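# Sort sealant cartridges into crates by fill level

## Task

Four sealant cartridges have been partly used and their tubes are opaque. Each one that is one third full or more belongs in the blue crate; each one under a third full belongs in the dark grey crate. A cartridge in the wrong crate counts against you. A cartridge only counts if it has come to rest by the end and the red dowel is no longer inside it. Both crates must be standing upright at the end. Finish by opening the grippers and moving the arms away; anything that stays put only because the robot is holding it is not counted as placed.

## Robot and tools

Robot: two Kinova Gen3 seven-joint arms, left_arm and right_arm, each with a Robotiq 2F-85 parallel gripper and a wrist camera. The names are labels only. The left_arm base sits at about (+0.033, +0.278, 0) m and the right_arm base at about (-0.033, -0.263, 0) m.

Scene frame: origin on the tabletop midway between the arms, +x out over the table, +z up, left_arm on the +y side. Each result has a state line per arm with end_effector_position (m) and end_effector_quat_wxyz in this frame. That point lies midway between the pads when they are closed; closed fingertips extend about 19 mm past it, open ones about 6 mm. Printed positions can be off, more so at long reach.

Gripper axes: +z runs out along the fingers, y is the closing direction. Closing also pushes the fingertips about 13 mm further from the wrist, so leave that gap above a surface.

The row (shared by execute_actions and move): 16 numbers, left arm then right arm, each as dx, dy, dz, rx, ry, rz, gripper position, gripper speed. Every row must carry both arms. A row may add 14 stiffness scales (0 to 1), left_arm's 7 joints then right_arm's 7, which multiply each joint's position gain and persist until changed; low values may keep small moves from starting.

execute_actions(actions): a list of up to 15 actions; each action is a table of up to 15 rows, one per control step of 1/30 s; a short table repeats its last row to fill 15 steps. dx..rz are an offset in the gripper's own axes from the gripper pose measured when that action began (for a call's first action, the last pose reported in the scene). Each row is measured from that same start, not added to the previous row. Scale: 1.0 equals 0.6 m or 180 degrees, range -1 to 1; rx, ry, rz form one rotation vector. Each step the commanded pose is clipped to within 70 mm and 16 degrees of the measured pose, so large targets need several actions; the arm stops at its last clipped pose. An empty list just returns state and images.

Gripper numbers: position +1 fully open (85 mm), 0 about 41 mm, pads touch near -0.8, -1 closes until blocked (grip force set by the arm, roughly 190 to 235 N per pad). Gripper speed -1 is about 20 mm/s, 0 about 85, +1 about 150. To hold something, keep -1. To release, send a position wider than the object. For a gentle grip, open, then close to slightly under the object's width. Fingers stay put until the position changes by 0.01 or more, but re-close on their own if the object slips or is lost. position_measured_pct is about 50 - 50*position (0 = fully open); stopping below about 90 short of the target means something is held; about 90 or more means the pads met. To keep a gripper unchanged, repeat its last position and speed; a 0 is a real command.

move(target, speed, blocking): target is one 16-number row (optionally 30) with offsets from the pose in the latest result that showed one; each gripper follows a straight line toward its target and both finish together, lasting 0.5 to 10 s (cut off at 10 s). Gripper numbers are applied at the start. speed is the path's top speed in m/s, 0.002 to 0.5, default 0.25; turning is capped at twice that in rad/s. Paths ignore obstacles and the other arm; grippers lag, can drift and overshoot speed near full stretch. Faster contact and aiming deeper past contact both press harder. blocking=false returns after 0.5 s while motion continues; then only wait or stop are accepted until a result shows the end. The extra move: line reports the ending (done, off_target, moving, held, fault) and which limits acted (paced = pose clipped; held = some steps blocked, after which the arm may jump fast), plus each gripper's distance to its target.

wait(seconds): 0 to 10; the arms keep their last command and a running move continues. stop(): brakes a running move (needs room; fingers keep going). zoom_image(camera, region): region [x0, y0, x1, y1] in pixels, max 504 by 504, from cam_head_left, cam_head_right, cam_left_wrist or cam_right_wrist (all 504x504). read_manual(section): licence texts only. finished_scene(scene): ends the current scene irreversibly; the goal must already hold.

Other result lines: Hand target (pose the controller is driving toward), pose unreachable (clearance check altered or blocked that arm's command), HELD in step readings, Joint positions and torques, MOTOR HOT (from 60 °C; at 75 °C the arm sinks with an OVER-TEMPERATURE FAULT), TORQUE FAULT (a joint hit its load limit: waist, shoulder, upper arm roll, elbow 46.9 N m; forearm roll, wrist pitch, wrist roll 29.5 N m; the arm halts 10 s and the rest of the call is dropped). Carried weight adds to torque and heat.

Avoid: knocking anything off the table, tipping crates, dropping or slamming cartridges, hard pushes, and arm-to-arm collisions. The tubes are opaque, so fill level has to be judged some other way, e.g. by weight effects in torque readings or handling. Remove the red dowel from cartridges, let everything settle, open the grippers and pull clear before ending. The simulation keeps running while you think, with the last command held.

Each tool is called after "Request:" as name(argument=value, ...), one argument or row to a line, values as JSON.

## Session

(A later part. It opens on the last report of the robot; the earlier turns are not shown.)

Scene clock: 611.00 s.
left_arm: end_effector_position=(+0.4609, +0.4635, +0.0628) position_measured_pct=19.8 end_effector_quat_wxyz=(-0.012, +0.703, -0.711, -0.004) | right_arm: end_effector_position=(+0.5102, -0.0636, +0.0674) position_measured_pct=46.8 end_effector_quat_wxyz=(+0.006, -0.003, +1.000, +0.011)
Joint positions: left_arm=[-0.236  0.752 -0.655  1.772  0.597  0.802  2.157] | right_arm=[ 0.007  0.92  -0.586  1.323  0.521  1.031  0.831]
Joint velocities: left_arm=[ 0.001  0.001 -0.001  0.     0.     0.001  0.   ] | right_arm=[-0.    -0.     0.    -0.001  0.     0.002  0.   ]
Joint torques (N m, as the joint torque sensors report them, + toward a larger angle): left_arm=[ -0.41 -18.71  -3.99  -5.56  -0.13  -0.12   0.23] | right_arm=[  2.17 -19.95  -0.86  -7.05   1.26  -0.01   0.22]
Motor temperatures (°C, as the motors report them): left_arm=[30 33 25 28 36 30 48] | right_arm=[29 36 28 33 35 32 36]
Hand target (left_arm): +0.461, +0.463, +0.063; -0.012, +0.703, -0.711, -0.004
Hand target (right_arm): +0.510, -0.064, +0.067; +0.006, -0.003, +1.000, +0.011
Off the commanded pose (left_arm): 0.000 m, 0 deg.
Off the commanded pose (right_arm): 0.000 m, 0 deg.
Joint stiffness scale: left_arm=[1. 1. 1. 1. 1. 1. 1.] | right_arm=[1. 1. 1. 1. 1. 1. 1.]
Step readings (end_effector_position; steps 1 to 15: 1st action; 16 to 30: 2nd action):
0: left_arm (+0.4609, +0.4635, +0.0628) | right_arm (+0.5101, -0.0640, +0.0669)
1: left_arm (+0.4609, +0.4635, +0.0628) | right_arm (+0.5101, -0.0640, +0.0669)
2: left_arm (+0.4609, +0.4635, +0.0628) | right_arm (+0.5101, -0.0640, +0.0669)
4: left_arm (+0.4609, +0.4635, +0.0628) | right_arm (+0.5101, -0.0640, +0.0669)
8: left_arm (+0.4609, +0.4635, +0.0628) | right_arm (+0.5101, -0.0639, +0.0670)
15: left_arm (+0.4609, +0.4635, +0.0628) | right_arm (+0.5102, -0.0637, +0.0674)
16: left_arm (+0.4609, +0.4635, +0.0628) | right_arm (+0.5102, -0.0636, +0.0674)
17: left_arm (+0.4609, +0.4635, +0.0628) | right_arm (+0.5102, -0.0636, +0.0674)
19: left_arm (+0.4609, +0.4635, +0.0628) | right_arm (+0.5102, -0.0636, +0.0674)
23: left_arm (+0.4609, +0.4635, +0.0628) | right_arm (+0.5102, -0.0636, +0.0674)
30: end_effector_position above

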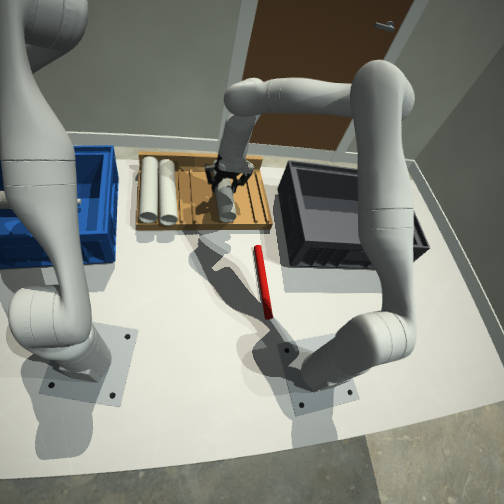

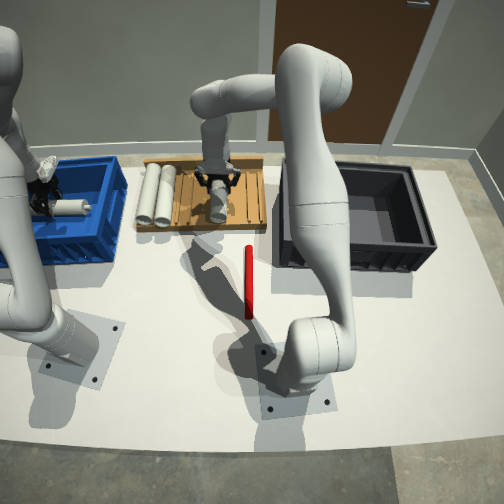

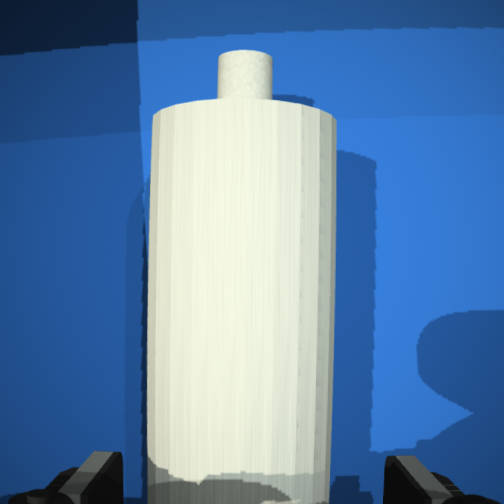

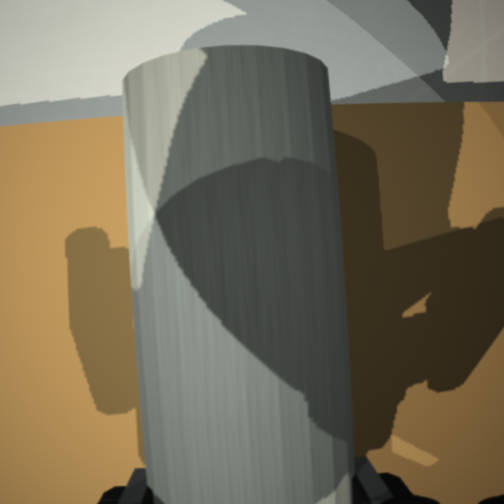

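Request:
move(
  target=[0, 0, -0.24, 0, 0, 0, 0.6, 0.3, 0, 0, -0.24, 0, 0, 0, -1, 0.3],
  speed=0.3,
)

Request:
move(
  target=[0.58, -0.07, 0.08, 0, 0, -0.5, 0.6, 0.3, 0.067, -0.61, 0, 0, 0, 0.5, -1, 0.3],
  speed=0.35,
)

Scene clock: 626.33 s.
left_arm: end_effector_position=(+0.4604, +0.4581, +0.2035) position_measured_pct=19.8 end_effector_quat_wxyz=(-0.010, +0.702, -0.712, -0.000) | right_arm: end_effector_position=(+0.5100, -0.0677, +0.2084) position_measured_pct=46.8 end_effector_quat_wxyz=(+0.007, -0.001, +1.000, +0.008)
Joint positions: left_arm=[-0.145  0.546 -0.782  1.605  0.41   1.141  2.312] | right_arm=[ 0.021  0.764 -0.649  1.144  0.437  1.347  0.905]
Joint velocities: left_arm=[ 0.006 -0.003 -0.003 -0.001  0.     0.002  0.   ] | right_arm=[ 0.     0.001 -0.001 -0.001  0.     0.002  0.002]
Joint torques (N m, as the joint torque sensors report them, + toward a larger angle): left_arm=[  0.1  -17.25  -4.06  -8.    -0.06   0.14   0.25] | right_arm=[  0.34 -21.36  -3.08  -8.66   0.13   0.53  -0.04]
Motor temperatures (°C, as the motors report them): left_arm=[30 33 25 28 36 30 48] | right_arm=[29 37 28 33 35 32 36]
Hand target (left_arm): +0.459, +0.460, +0.207; -0.012, +0.703, -0.711, -0.003
Hand target (right_arm): +0.509, -0.067, +0.212; +0.006, -0.003, +1.000, +0.011
Off the commanded pose (left_arm): 0.004 m, 0 deg.
Off the commanded pose (right_arm): 0.003 m, 0 deg.
Joint stiffness scale: left_arm=[1. 1. 1. 1. 1. 1. 1.] | right_arm=[1. 1. 1. 1. 1. 1. 1.]
move: off_target (left_arm)

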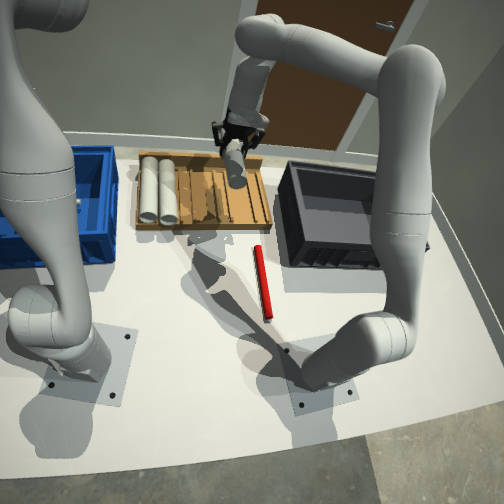

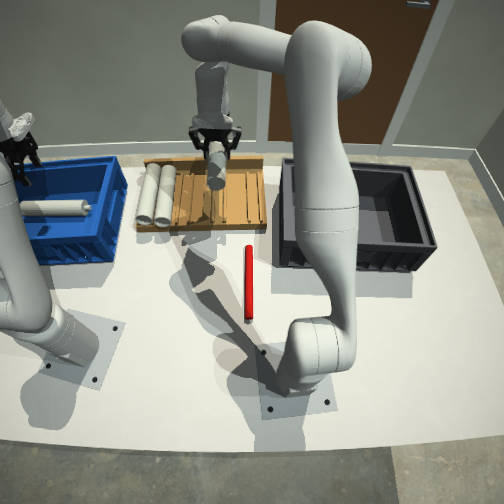

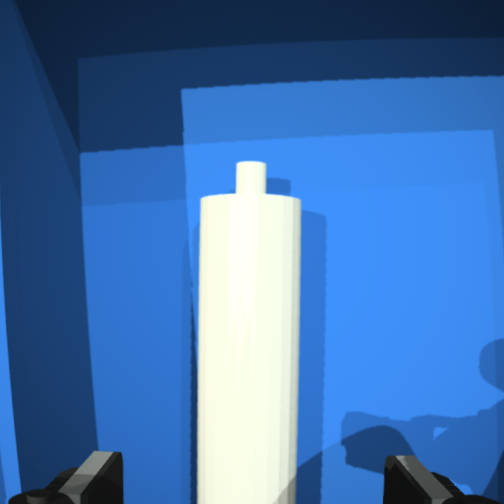

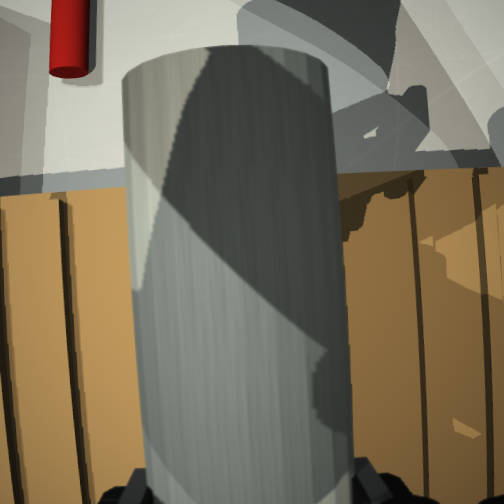

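Scene clock: 629.10 s.
left_arm: end_effector_position=(+0.4986, +0.1144, +0.1514) position_measured_pct=19.8 end_effector_quat_wxyz=(-0.008, +1.000, -0.006, +0.009) | right_arm: end_effector_position=(+0.4727, -0.4343, +0.2036) position_measured_pct=46.8 end_effector_quat_wxyz=(+0.004, +0.701, +0.713, +0.008)
Joint positions: left_arm=[ 0.624  0.725 -0.893  1.569  0.591  1.122  4.506] | right_arm=[ 0.542  0.612 -0.283  1.347  0.164  1.189  0.172]
Joint velocities: left_arm=[ 0.003  0.006 -0.    -0.002 -0.     0.001 -0.   ] | right_arm=[ 0.005  0.002  0.    -0.001  0.001 -0.    -0.002]
Joint torques (N m, as the joint torque sensors report them, + toward a larger angle): left_arm=[ -0.15 -18.63  -5.11  -7.29  -0.17   0.01   0.29] | right_arm=[  0.21 -20.04  -1.21  -8.7   -0.17   0.19  -0.44]
Motor temperatures (°C, as the motors report them): left_arm=[30 33 25 28 36 30 48] | right_arm=[29 37 28 33 35 32 36]
Hand target (left_arm): +0.497, +0.111, +0.150; -0.007, +1.000, -0.007, +0.006
Hand target (right_arm): +0.472, -0.435, +0.203; +0.000, +0.706, +0.708, +0.009
Off the commanded pose (left_arm): 0.004 m, 0 deg.
Off the commanded pose (right_arm): 0.003 m, 1 deg.
Joint stiffness scale: left_arm=[1. 1. 1. 1. 1. 1. 1.] | right_arm=[1. 1. 1. 1. 1. 1. 1.]
move: off_target (left_arm)

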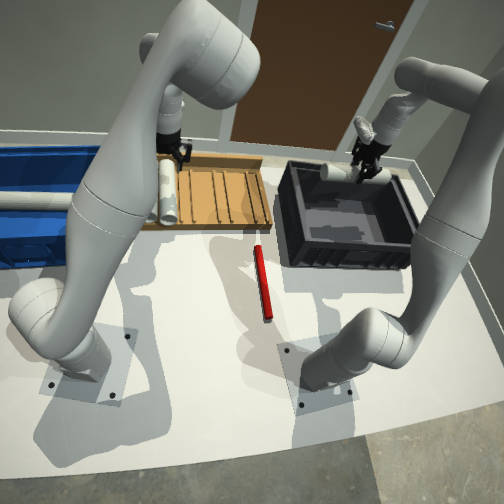

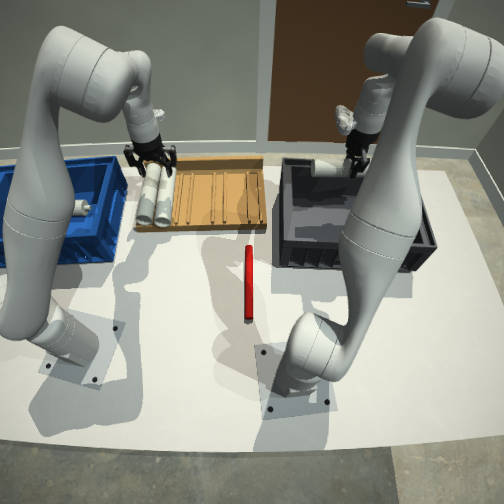

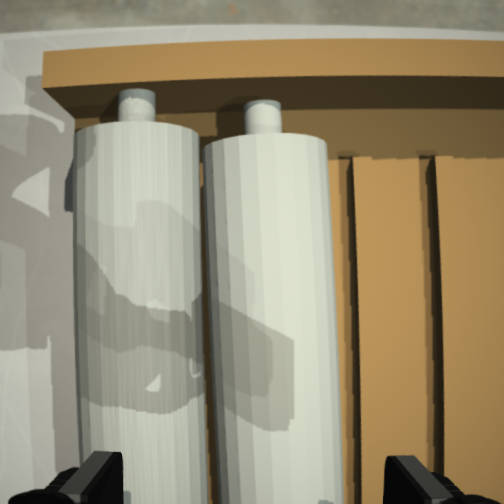

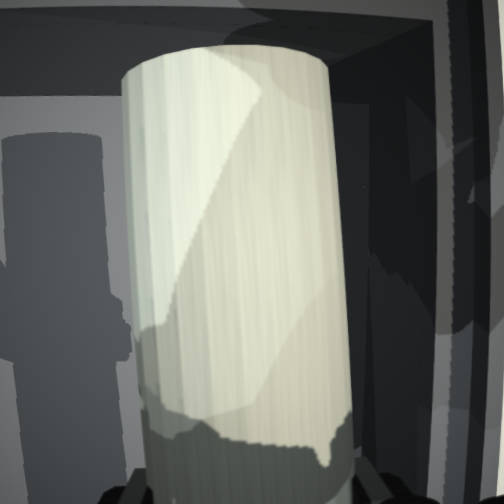

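Request:
move(
  target=[0, 0.035, 0.085, 0, 0, 0, 0.3, 0.3, 0, -0.067, 0.24, 0, 0, 0, -1, 0.3],
  speed=0.15,
)

Request:
move(
  target=[0, 0, 0.065, 0, 0, 0, 0.3, 0.3, 0, 0, 0, 0, 0, 0, 0.6, 0.3],
  speed=0.03,
)

Scene clock: 658.97 s.
left_arm: end_effector_position=(+0.5004, +0.0969, +0.1033) position_measured_pct=34.9 end_effector_quat_wxyz=(-0.011, +1.000, -0.008, +0.010) | right_arm: end_effector_position=(+0.4359, -0.4331, +0.0615) position_measured_pct=46.8 end_effector_quat_wxyz=(+0.004, +0.702, +0.713, +0.011)
Joint positions: left_arm=[ 0.624  0.8   -0.837  1.597  0.642  1.025  4.506] | right_arm=[ 0.546  0.73  -0.23   1.658  0.2    0.76   0.152]
Joint velocities: left_arm=[-0.     0.001 -0.002  0.    -0.     0.    -0.   ] | right_arm=[-0.004  0.004  0.003  0.001  0.    -0.001  0.002]
Joint torques (N m, as the joint torque sensors report them, + toward a larger angle): left_arm=[ -0.53 -19.69  -5.31  -6.55  -0.2   -0.06   0.16] | right_arm=[  0.01 -19.62  -1.74  -6.26   0.07   0.27   0.  ]
Motor temperatures (°C, as the motors report them): left_arm=[30 33 25 28 36 30 48] | right_arm=[29 37 28 33 35 32 36]
Hand target (left_arm): +0.499, +0.094, +0.100; -0.008, +1.000, -0.006, +0.009
Hand target (right_arm): +0.435, -0.434, +0.059; +0.004, +0.701, +0.713, +0.008
Off the commanded pose (left_arm): 0.004 m, 0 deg.
Off the commanded pose (right_arm): 0.003 m, 0 deg.
Joint stiffness scale: left_arm=[1. 1. 1. 1. 1. 1. 1.] | right_arm=[1. 1. 1. 1. 1. 1. 1.]
move: off_target (left_arm)

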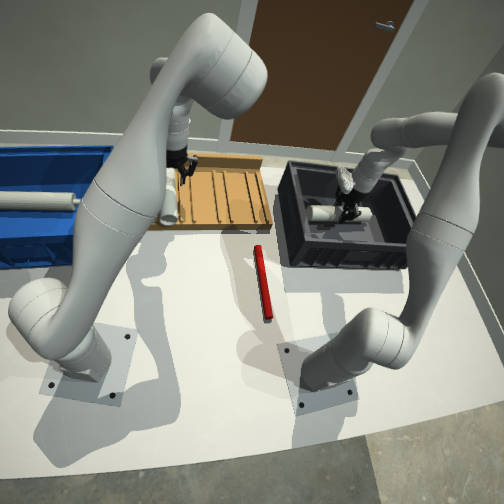

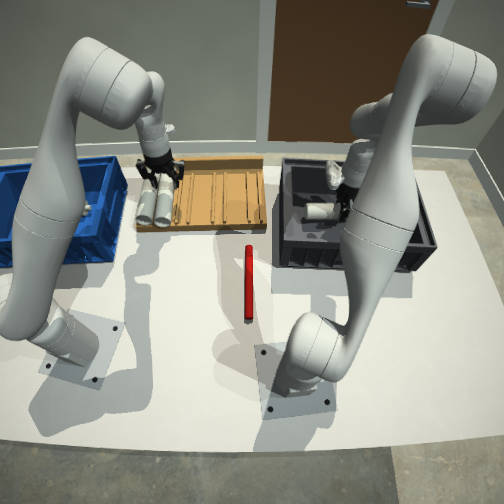

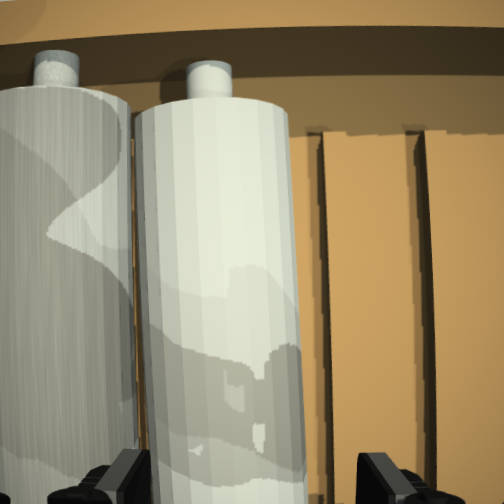

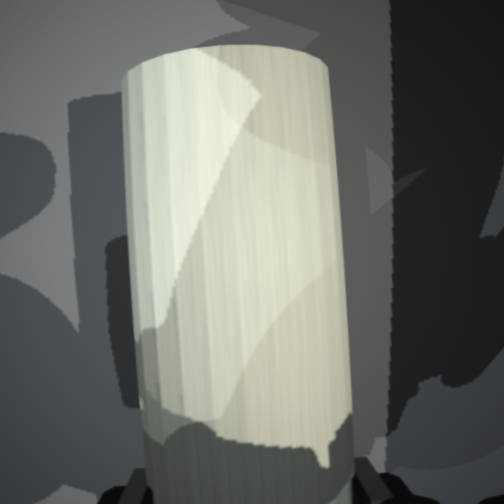

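Scene clock: 660.60 s.
left_arm: end_effector_position=(+0.5022, +0.0978, +0.0677) position_measured_pct=34.9 end_effector_quat_wxyz=(-0.012, +1.000, -0.008, +0.011) | right_arm: end_effector_position=(+0.4359, -0.4331, +0.0615) position_measured_pct=19.8 end_effector_quat_wxyz=(+0.004, +0.702, +0.713, +0.011)
Joint positions: left_arm=[ 0.596  0.847 -0.784  1.625  0.674  0.942  4.482] | right_arm=[ 0.546  0.73  -0.23   1.658  0.2    0.76   0.152]
Joint velocities: left_arm=[-0.006  0.001  0.004  0.001 -0.    -0.002  0.   ] | right_arm=[ 0.001 -0.    -0.    -0.     0.     0.002 -0.001]
Joint torques (N m, as the joint torque sensors report them, + toward a larger angle): left_arm=[ -0.47 -19.96  -5.55  -5.89  -0.51  -0.13   0.05] | right_arm=[ -0.04 -18.4   -1.1   -6.03   0.15   0.11   0.34]
Motor temperatures (°C, as the motors report them): left_arm=[30 33 25 28 36 30 48] | right_arm=[29 37 28 33 35 32 36]
Hand target (left_arm): +0.501, +0.098, +0.064; -0.011, +1.000, -0.008, +0.010
Hand target (right_arm): +0.436, -0.433, +0.062; +0.004, +0.702, +0.713, +0.011
Off the commanded pose (left_arm): 0.004 m, 0 deg.
Off the commanded pose (right_arm): 0.000 m, 0 deg.
Joint stiffness scale: left_arm=[1. 1. 1. 1. 1. 1. 1.] | right_arm=[1. 1. 1. 1. 1. 1. 1.]
move: off_target (left_arm)

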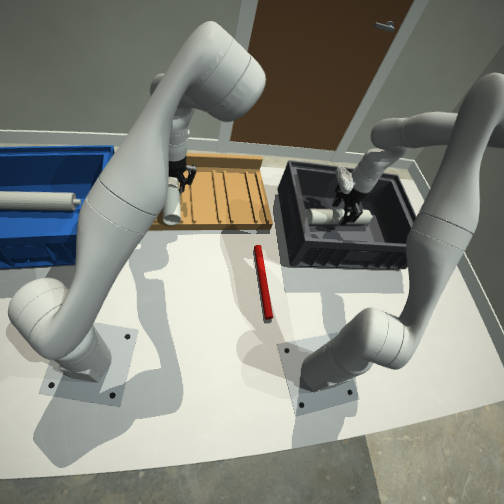

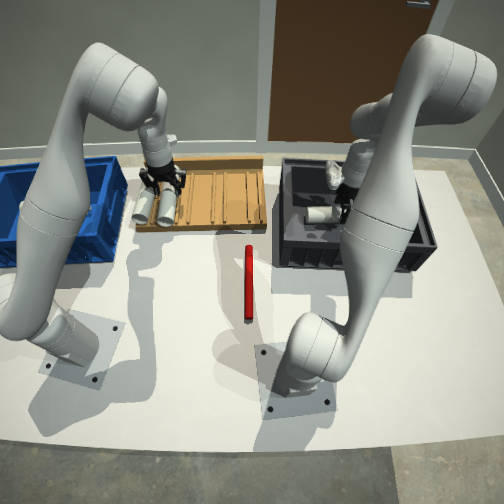

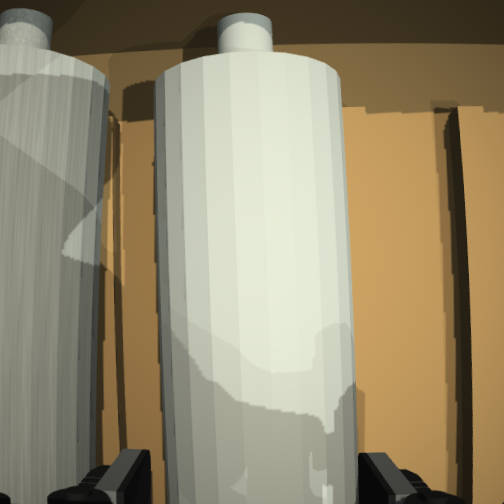

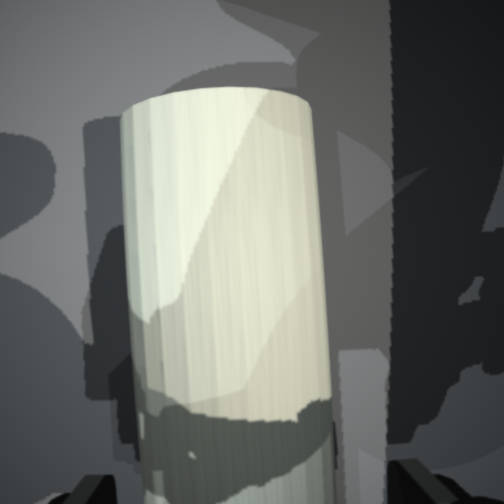

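Request:
execute_actions(
  actions=[
    [[0,0,0.006,0,0,0,-1,0.3,0,0,-0.1,0,0,0,0.6,0.3]],
    [[0,0,0,0,0,0,-1,0.3,0,0,-0.1,0,0,0,0.6,0.3]],
  ],
)

Request:
move(
  target=[0, 0, -0.24, 0, 0, 0, -1, 0.3, 0, 0, -0.05, 0, 0, -0.5, 0.6, 0.3],
  speed=0.3,
)

Scene clock: 667.83 s.
left_arm: end_effector_position=(+0.5029, +0.0978, +0.0683) position_measured_pct=46.4 end_effector_quat_wxyz=(-0.011, +1.000, -0.008, +0.013) | right_arm: end_effector_position=(+0.4323, -0.4376, +0.1751) position_measured_pct=19.8 end_effector_quat_wxyz=(+0.005, +0.703, +0.712, +0.004)
Joint positions: left_arm=[ 0.595  0.845 -0.783  1.625  0.674  0.94   4.482] | right_arm=[ 0.568  0.562 -0.259  1.536  0.156  1.05   0.19 ]
Joint velocities: left_arm=[ 0.    -0.001 -0.001  0.     0.     0.001  0.   ] | right_arm=[ 0.003 -0.01  -0.003 -0.006 -0.     0.004  0.002]
Joint torques (N m, as the joint torque sensors report them, + toward a larger angle): left_arm=[  0.62 -17.05  -3.53  -5.3    0.31  -0.12   0.28] | right_arm=[  0.81 -17.8   -1.41  -7.77   0.47   0.42   0.01]
Motor temperatures (°C, as the motors report them): left_arm=[30 33 25 28 36 30 48] | right_arm=[29 37 28 33 35 32 36]
Hand target (left_arm): +0.503, +0.098, +0.068; -0.012, +1.000, -0.008, +0.012
Hand target (right_arm): +0.433, -0.435, +0.178; +0.004, +0.702, +0.712, +0.008
Off the commanded pose (left_arm): 0.000 m, 0 deg.
Off the commanded pose (right_arm): 0.004 m, 0 deg.
Joint stiffness scale: left_arm=[1. 1. 1. 1. 1. 1. 1.] | right_arm=[1. 1. 1. 1. 1. 1. 1.]
Step readings (end_effector_position; steps 1 to 15: 1st action; 16 to 30: 2nd action):
0: left_arm (+0.5021, +0.0979, +0.0675) | right_arm (+0.4359, -0.4331, +0.0615)
1: left_arm (+0.5022, +0.0979, +0.0675) | right_arm (+0.4357, -0.4332, +0.0621)
2: left_arm (+0.5024, +0.0980, +0.0674) | right_arm (+0.4339, -0.4330, +0.0655)
4: left_arm (+0.5026, +0.0980, +0.0674) | right_arm (+0.4292, -0.4314, +0.0824)
8: left_arm (+0.5028, +0.0979, +0.0681) | right_arm (+0.4313, -0.4327, +0.1091)
15: left_arm (+0.5028, +0.0979, +0.0681) | right_arm (+0.4339, -0.4352, +0.1182)
16: left_arm (+0.5029, +0.0978, +0.0683) | right_arm (+0.4337, -0.4352, +0.1192)
17: left_arm (+0.5029, +0.0978, +0.0683) | right_arm (+0.4321, -0.4348, +0.1231)
19: left_arm (+0.5029, +0.0978, +0.0683) | right_arm (+0.4281, -0.4338, +0.1403)
23: left_arm (+0.5029, +0.0978, +0.0683) | right_arm (+0.4301, -0.4357, +0.1670)
30: end_effector_position above

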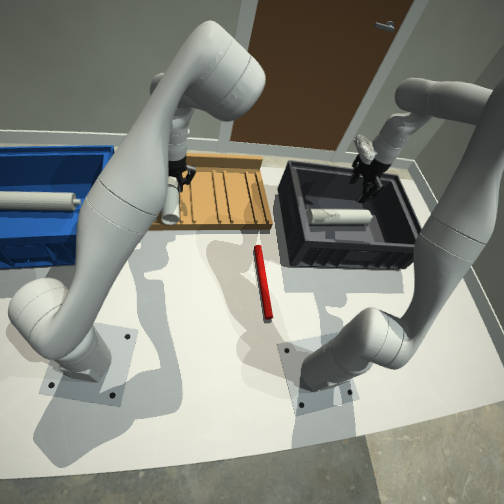

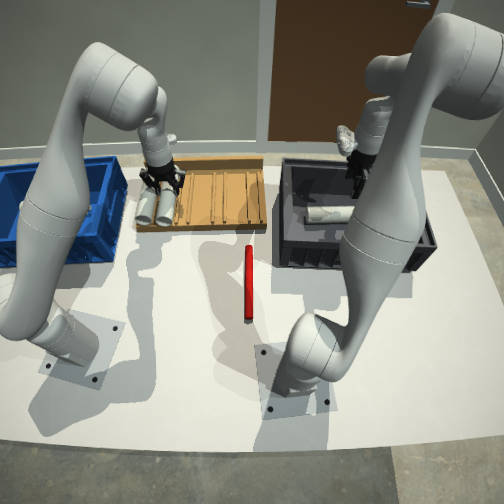

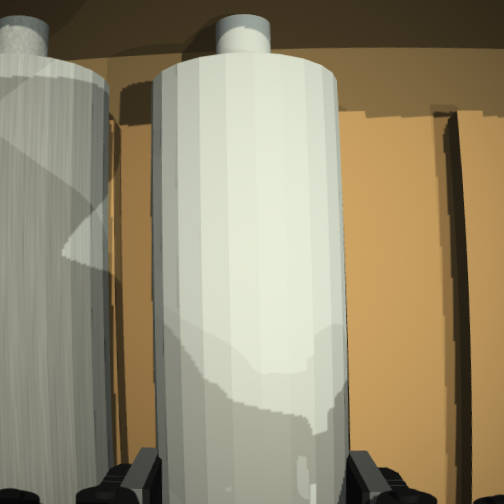

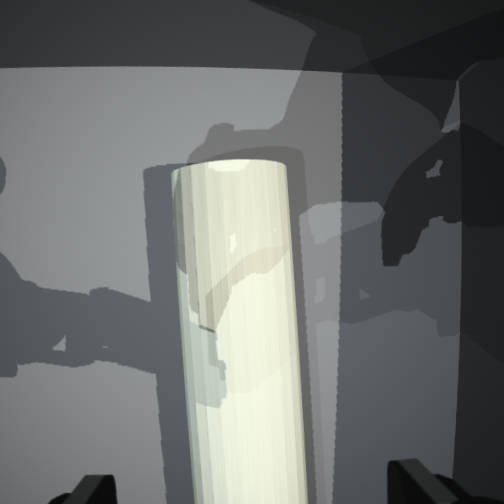

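Scene clock: 670.87 s.
left_arm: end_effector_position=(+0.4990, +0.0923, +0.2088) position_measured_pct=46.4 end_effector_quat_wxyz=(-0.008, +1.000, -0.010, +0.011) | right_arm: end_effector_position=(+0.4327, -0.4350, +0.2042) position_measured_pct=19.8 end_effector_quat_wxyz=(+0.008, -0.005, +1.000, +0.001)
Joint positions: left_arm=[ 0.675  0.676 -0.936  1.453  0.537  1.267  4.594] | right_arm=[ 0.724  0.562 -0.52   1.485  0.288  1.157  1.644]
Joint velocities: left_arm=[ 0.004  0.    -0.005 -0.001 -0.     0.004  0.   ] | right_arm=[ 0.     0.    -0.    -0.     0.001  0.001  0.01 ]
Joint torques (N m, as the joint torque sensors report them, + toward a larger angle): left_arm=[ -0.07 -20.55  -5.74  -8.92  -0.21  -0.31   0.1 ] | right_arm=[  0.76 -17.4   -1.97  -7.81   0.12   0.24   0.43]
Motor temperatures (°C, as the motors report them): left_arm=[30 33 25 28 36 30 48] | right_arm=[29 37 28 33 35 32 36]
Hand target (left_arm): +0.499, +0.094, +0.212; -0.011, +1.000, -0.009, +0.012
Hand target (right_arm): +0.432, -0.437, +0.205; +0.006, -0.006, +1.000, -0.001
Off the commanded pose (left_arm): 0.004 m, 0 deg.
Off the commanded pose (right_arm): 0.003 m, 0 deg.
Joint stiffness scale: left_arm=[1. 1. 1. 1. 1. 1. 1.] | right_arm=[1. 1. 1. 1. 1. 1. 1.]
move: off_target (left_arm)

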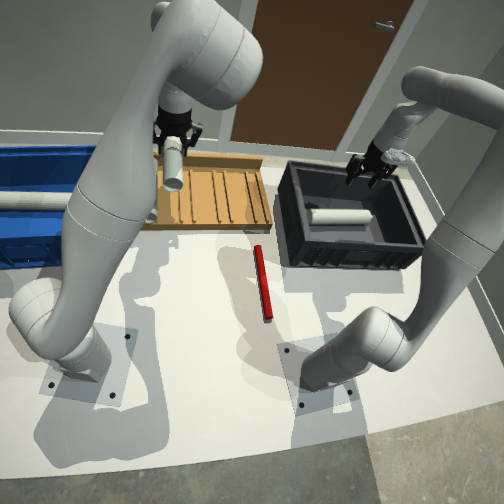

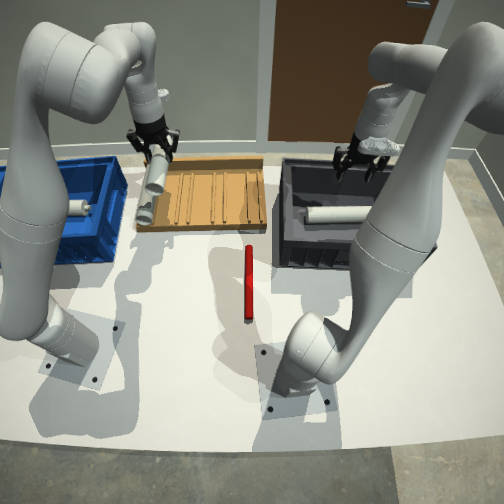

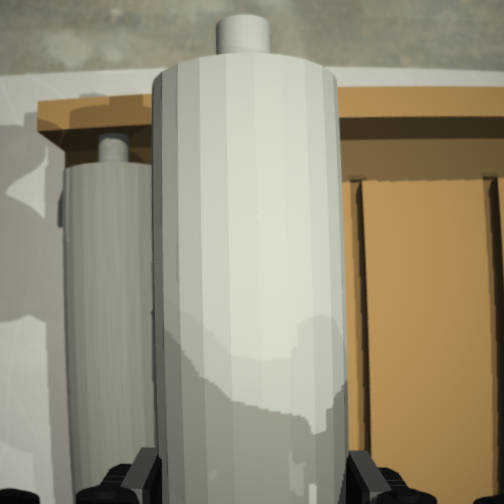

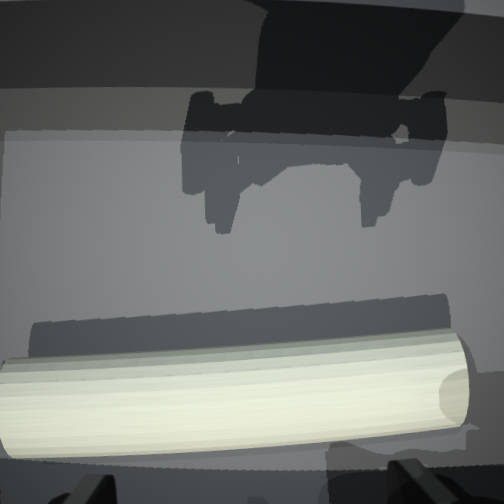

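Request:
move(
  target=[-0.207, -0.613, 0, 0, 0, 0.5, -1, 0.3, -0.129, 0.99, 0.074, 0, 0, 0, 0.6, 0.3],
  speed=0.35,
)

Scene clock: 684.53 s.
left_arm: end_effector_position=(+0.3808, +0.4641, +0.2137) position_measured_pct=46.4 end_effector_quat_wxyz=(-0.017, +0.701, -0.713, -0.000) | right_arm: end_effector_position=(+0.5029, +0.1635, +0.1655) position_measured_pct=19.8 end_effector_quat_wxyz=(+0.007, -0.003, +1.000, +0.009)
Joint positions: left_arm=[-0.076  0.398 -0.912  1.821  0.356  1.062  2.213] | right_arm=[-0.479  1.077 -0.551  0.569  0.478  1.544  0.717]
Joint velocities: left_arm=[-0.007 -0.     0.007 -0.    -0.     0.    -0.   ] | right_arm=[-0.003  0.004  0.002 -0.003 -0.001  0.002 -0.001]
Joint torques (N m, as the joint torque sensors report them, + toward a larger angle): left_arm=[ -0.37 -14.32  -3.68  -9.26  -0.2   -0.13   0.17] | right_arm=[  1.   -25.77  -1.65  -8.52   0.21   0.22   0.28]
Motor temperatures (°C, as the motors report them): left_arm=[30 33 25 28 36 30 48] | right_arm=[29 37 28 33 35 32 36]
Hand target (left_arm): +0.383, +0.462, +0.213; -0.015, +0.700, -0.714, +0.002
Hand target (right_arm): +0.504, +0.161, +0.164; +0.008, -0.005, +1.000, +0.003
Off the commanded pose (left_arm): 0.003 m, 0 deg.
Off the commanded pose (right_arm): 0.006 m, 1 deg.
Joint stiffness scale: left_arm=[1. 1. 1. 1. 1. 1. 1.] | right_arm=[1. 1. 1. 1. 1. 1. 1.]
move: off_target (right_arm)

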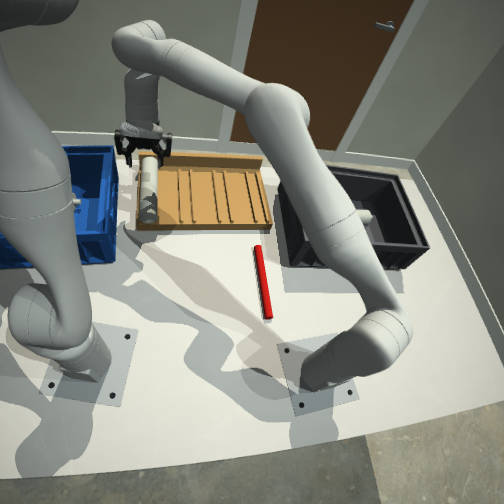

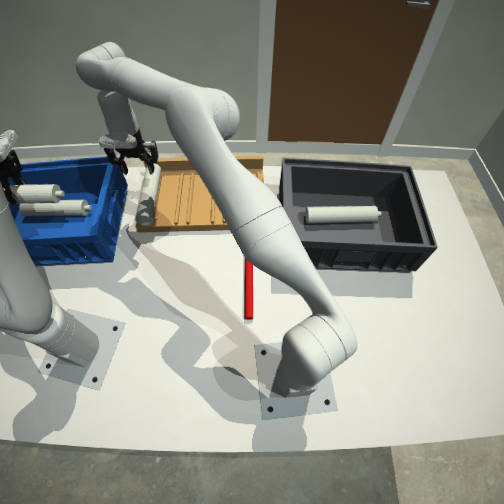

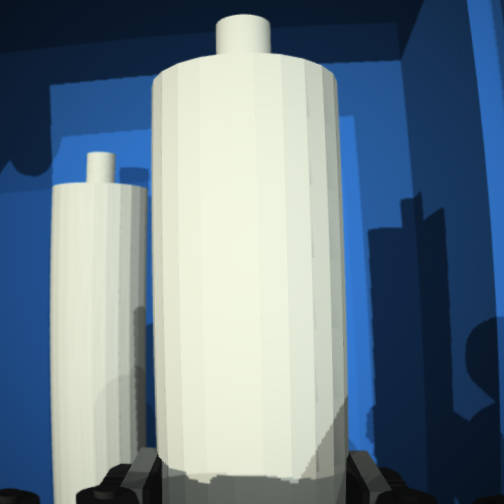

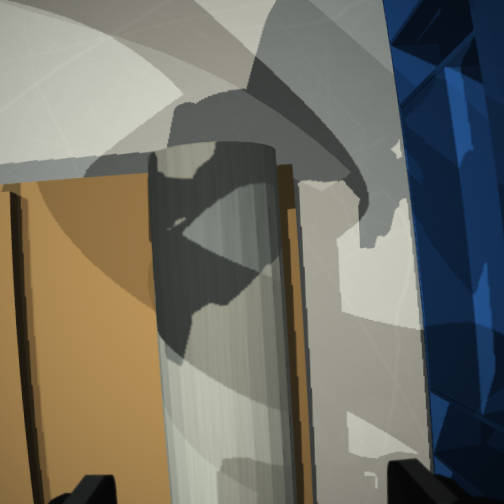

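Request:
move(
  target=[0, 0.02, 0.253, 0, 0, 0, -1, 0.3, 0, -0.017, 0.169, 0, 0, 0, 0.45, 0.5],
  speed=0.15,
)

Request:
execute_actions(
  actions=[
    [[0,0,0,0,0,0,0.5,0.3,0,0,0,0,0,0,-1,0.3]],
    [[0,0,0,0,0,0,0.5,0.3,0,0,0,0,0,0,-1,0.3]],
  ],
)

Request:
move(
  target=[0, 0, -0.26, 0, 0, 0, 0.5, 0.3, 0, 0, -0.24, 0, 0, 0, -1, 0.3],
  speed=0.3,
)

Scene clock: 697.53 s.
left_arm: end_effector_position=(+0.3726, +0.4696, +0.0645) position_measured_pct=46.4 end_effector_quat_wxyz=(-0.018, +0.701, -0.713, -0.002) | right_arm: end_effector_position=(+0.5019, +0.1580, +0.0673) position_measured_pct=27.4 end_effector_quat_wxyz=(+0.005, -0.006, +1.000, +0.011)
Joint positions: left_arm=[-0.27   0.641 -0.711  2.043  0.674  0.661  1.907] | right_arm=[-0.44   1.136 -0.523  0.772  0.481  1.298  0.682]
Joint velocities: left_arm=[-0.009  0.     0.007  0.     0.    -0.003 -0.   ] | right_arm=[-0.     0.     0.001  0.001  0.     0.001  0.001]
Joint torques (N m, as the joint torque sensors report them, + toward a larger angle): left_arm=[ -0.03 -17.49  -4.31  -5.47  -0.16  -0.03   0.11] | right_arm=[  0.28 -25.68  -2.39  -7.83   0.31   0.32   0.09]
Motor temperatures (°C, as the motors report them): left_arm=[30 33 25 28 36 30 48] | right_arm=[29 37 28 33 35 32 36]
Hand target (left_arm): +0.372, +0.469, +0.062; -0.017, +0.702, -0.712, -0.001
Hand target (right_arm): +0.504, +0.155, +0.064; +0.007, -0.003, +1.000, +0.008
Off the commanded pose (left_arm): 0.003 m, 0 deg.
Off the commanded pose (right_arm): 0.005 m, 0 deg.
Joint stiffness scale: left_arm=[1. 1. 1. 1. 1. 1. 1.] | right_arm=[1. 1. 1. 1. 1. 1. 1.]
move: off_target (right_arm)

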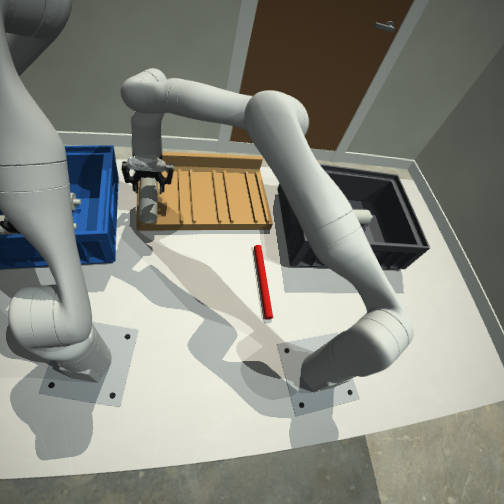

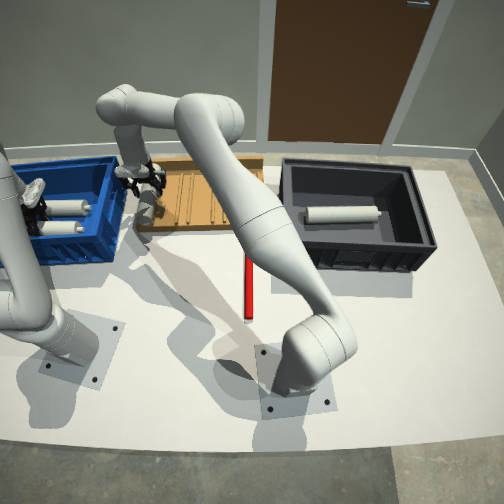

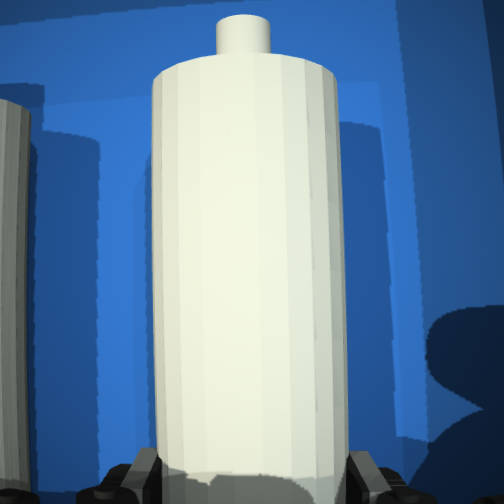

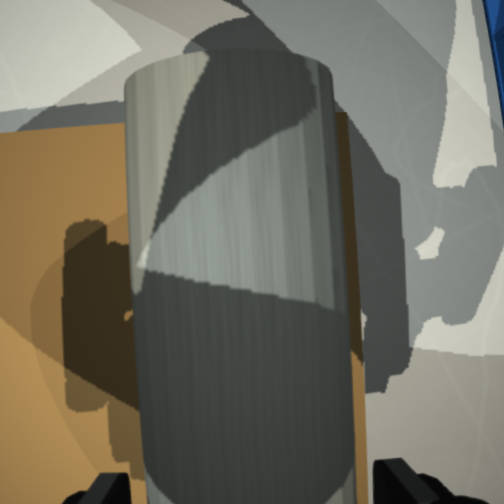

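Scene clock: 698.53 s.
left_arm: end_effector_position=(+0.3726, +0.4696, +0.0645) position_measured_pct=25.0 end_effector_quat_wxyz=(-0.018, +0.701, -0.713, -0.002) | right_arm: end_effector_position=(+0.5021, +0.1581, +0.0681) position_measured_pct=46.8 end_effector_quat_wxyz=(+0.006, -0.006, +1.000, +0.011)
Joint positions: left_arm=[-0.27   0.641 -0.711  2.043  0.674  0.661  1.907] | right_arm=[-0.44   1.135 -0.523  0.772  0.481  1.298  0.682]
Joint velocities: left_arm=[-0.     0.002 -0.     0.     0.    -0.    -0.001] | right_arm=[-0.    -0.    -0.    -0.     0.001 -0.001  0.002]
Joint torques (N m, as the joint torque sensors report them, + toward a larger angle): left_arm=[ -0.15 -15.54  -3.88  -4.68  -0.18  -0.07   0.2 ] | right_arm=[ -0.36 -23.27  -2.49  -7.18  -0.18  -0.81   0.32]
Motor temperatures (°C, as the motors report them): left_arm=[30 33 25 28 36 30 48] | right_arm=[29 37 28 33 35 32 36]
Hand target (left_arm): +0.373, +0.470, +0.065; -0.018, +0.701, -0.713, -0.002
Hand target (right_arm): +0.502, +0.158, +0.068; +0.006, -0.006, +1.000, +0.011
Off the commanded pose (left_arm): 0.000 m, 0 deg.
Off the commanded pose (right_arm): 0.000 m, 0 deg.
Joint stiffness scale: left_arm=[1. 1. 1. 1. 1. 1. 1.] | right_arm=[1. 1. 1. 1. 1. 1. 1.]
Step readings (end_effector_position; steps 1 to 15: 1st action; 16 to 30: 2nd action):
0: left_arm (+0.3726, +0.4696, +0.0645) | right_arm (+0.5019, +0.1580, +0.0673)
1: left_arm (+0.3726, +0.4696, +0.0645) | right_arm (+0.5019, +0.1580, +0.0673)
2: left_arm (+0.3726, +0.4696, +0.0645) | right_arm (+0.5019, +0.1580, +0.0673)
4: left_arm (+0.3726, +0.4696, +0.0645) | right_arm (+0.5019, +0.1580, +0.0673)
8: left_arm (+0.3726, +0.4696, +0.0645) | right_arm (+0.5020, +0.1581, +0.0679)
15: left_arm (+0.3726, +0.4696, +0.0645) | right_arm (+0.5021, +0.1581, +0.0681)
16: left_arm (+0.3726, +0.4696, +0.0645) | right_arm (+0.5021, +0.1581, +0.0681)
17: left_arm (+0.3726, +0.4696, +0.0645) | right_arm (+0.5021, +0.1581, +0.0681)
19: left_arm (+0.3726, +0.4696, +0.0645) | right_arm (+0.5021, +0.1581, +0.0681)
23: left_arm (+0.3726, +0.4696, +0.0645) | right_arm (+0.5021, +0.1581, +0.0681)
30: end_effector_position above

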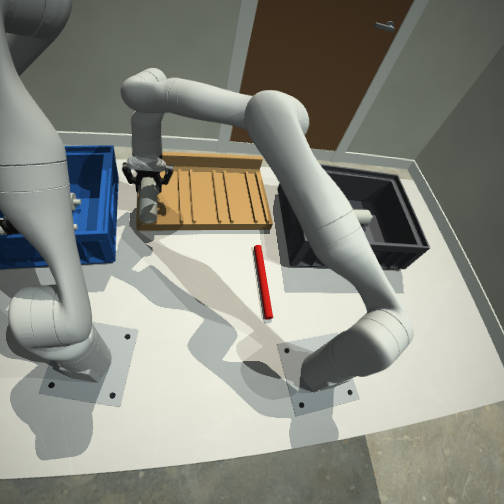

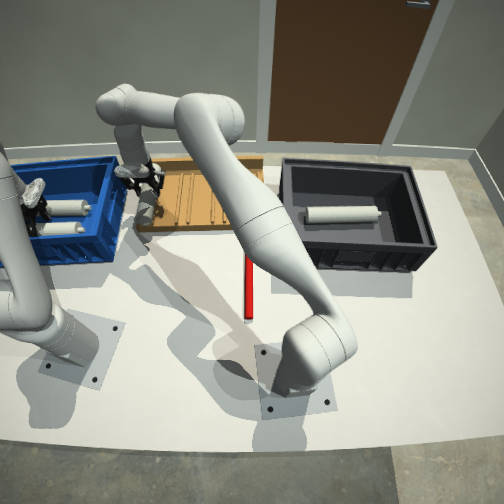

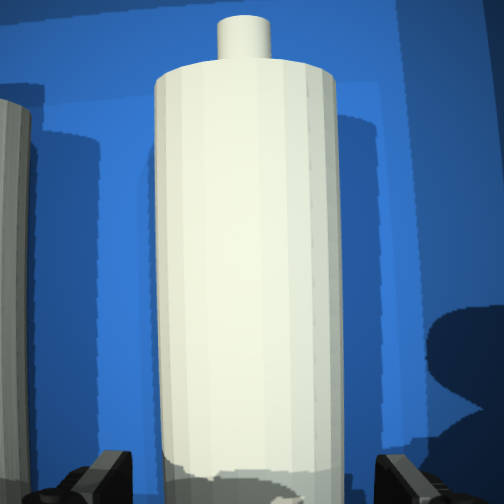

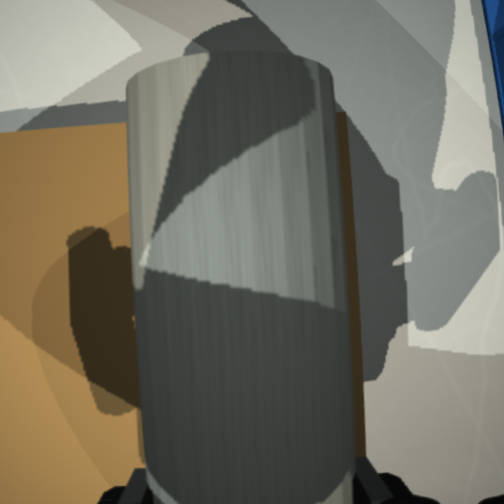

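Scene clock: 699.70 s.
left_arm: end_effector_position=(+0.3705, +0.4631, +0.2175) position_measured_pct=25.0 end_effector_quat_wxyz=(-0.017, +0.700, -0.714, +0.001) | right_arm: end_effector_position=(+0.5039, +0.1525, +0.2125) position_measured_pct=46.8 end_effector_quat_wxyz=(+0.010, -0.001, +1.000, +0.010)
Joint positions: left_arm=[-0.077  0.366 -0.91   1.843  0.332  1.057  2.215] | right_arm=[-0.481  1.035 -0.543  0.5    0.463  1.637  0.747]
Joint velocities: left_arm=[ 0.007 -0.003 -0.001 -0.001 -0.     0.001 -0.   ] | right_arm=[-0.002 -0.    -0.    -0.001 -0.     0.002 -0.   ]
Joint torques (N m, as the joint torque sensors report them, + toward a larger angle): left_arm=[  0.12 -12.78  -3.23  -7.84  -0.21  -0.07   0.27] | right_arm=[ -0.34 -26.28  -1.64  -8.27  -0.07  -0.01   0.11]
Motor temperatures (°C, as the motors report them): left_arm=[30 33 25 28 36 30 48] | right_arm=[29 37 28 33 35 32 36]
Hand target (left_arm): +0.369, +0.465, +0.220; -0.017, +0.701, -0.713, -0.001
Hand target (right_arm): +0.501, +0.155, +0.212; +0.006, -0.006, +1.000, +0.011
Off the commanded pose (left_arm): 0.004 m, 0 deg.
Off the commanded pose (right_arm): 0.004 m, 1 deg.
Joint stiffness scale: left_arm=[1. 1. 1. 1. 1. 1. 1.] | right_arm=[1. 1. 1. 1. 1. 1. 1.]
move: off_target (left_arm, right_arm)

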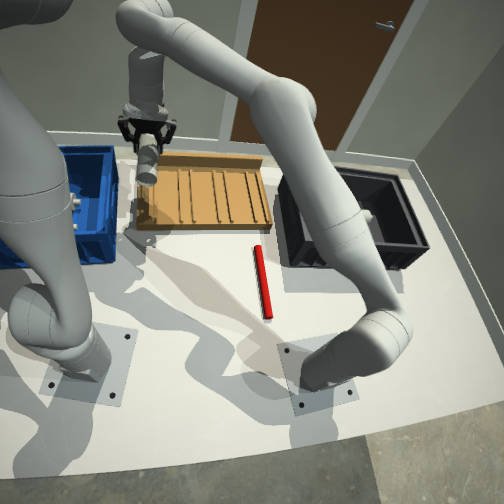

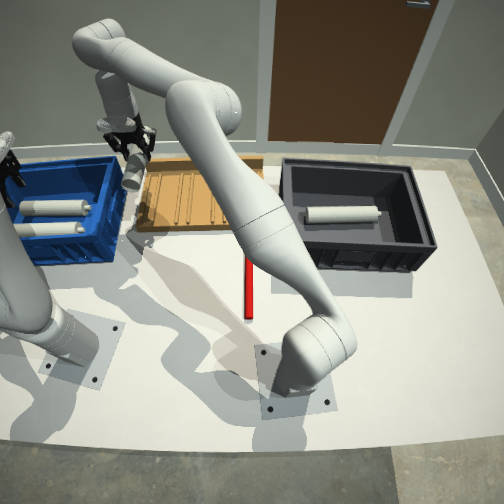

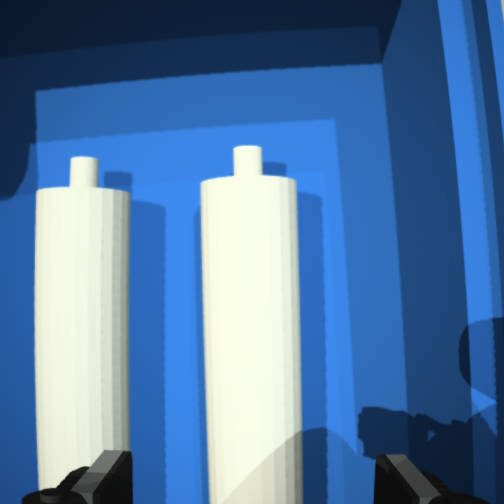

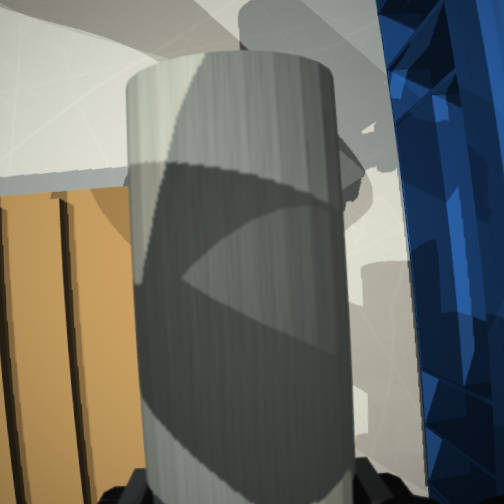

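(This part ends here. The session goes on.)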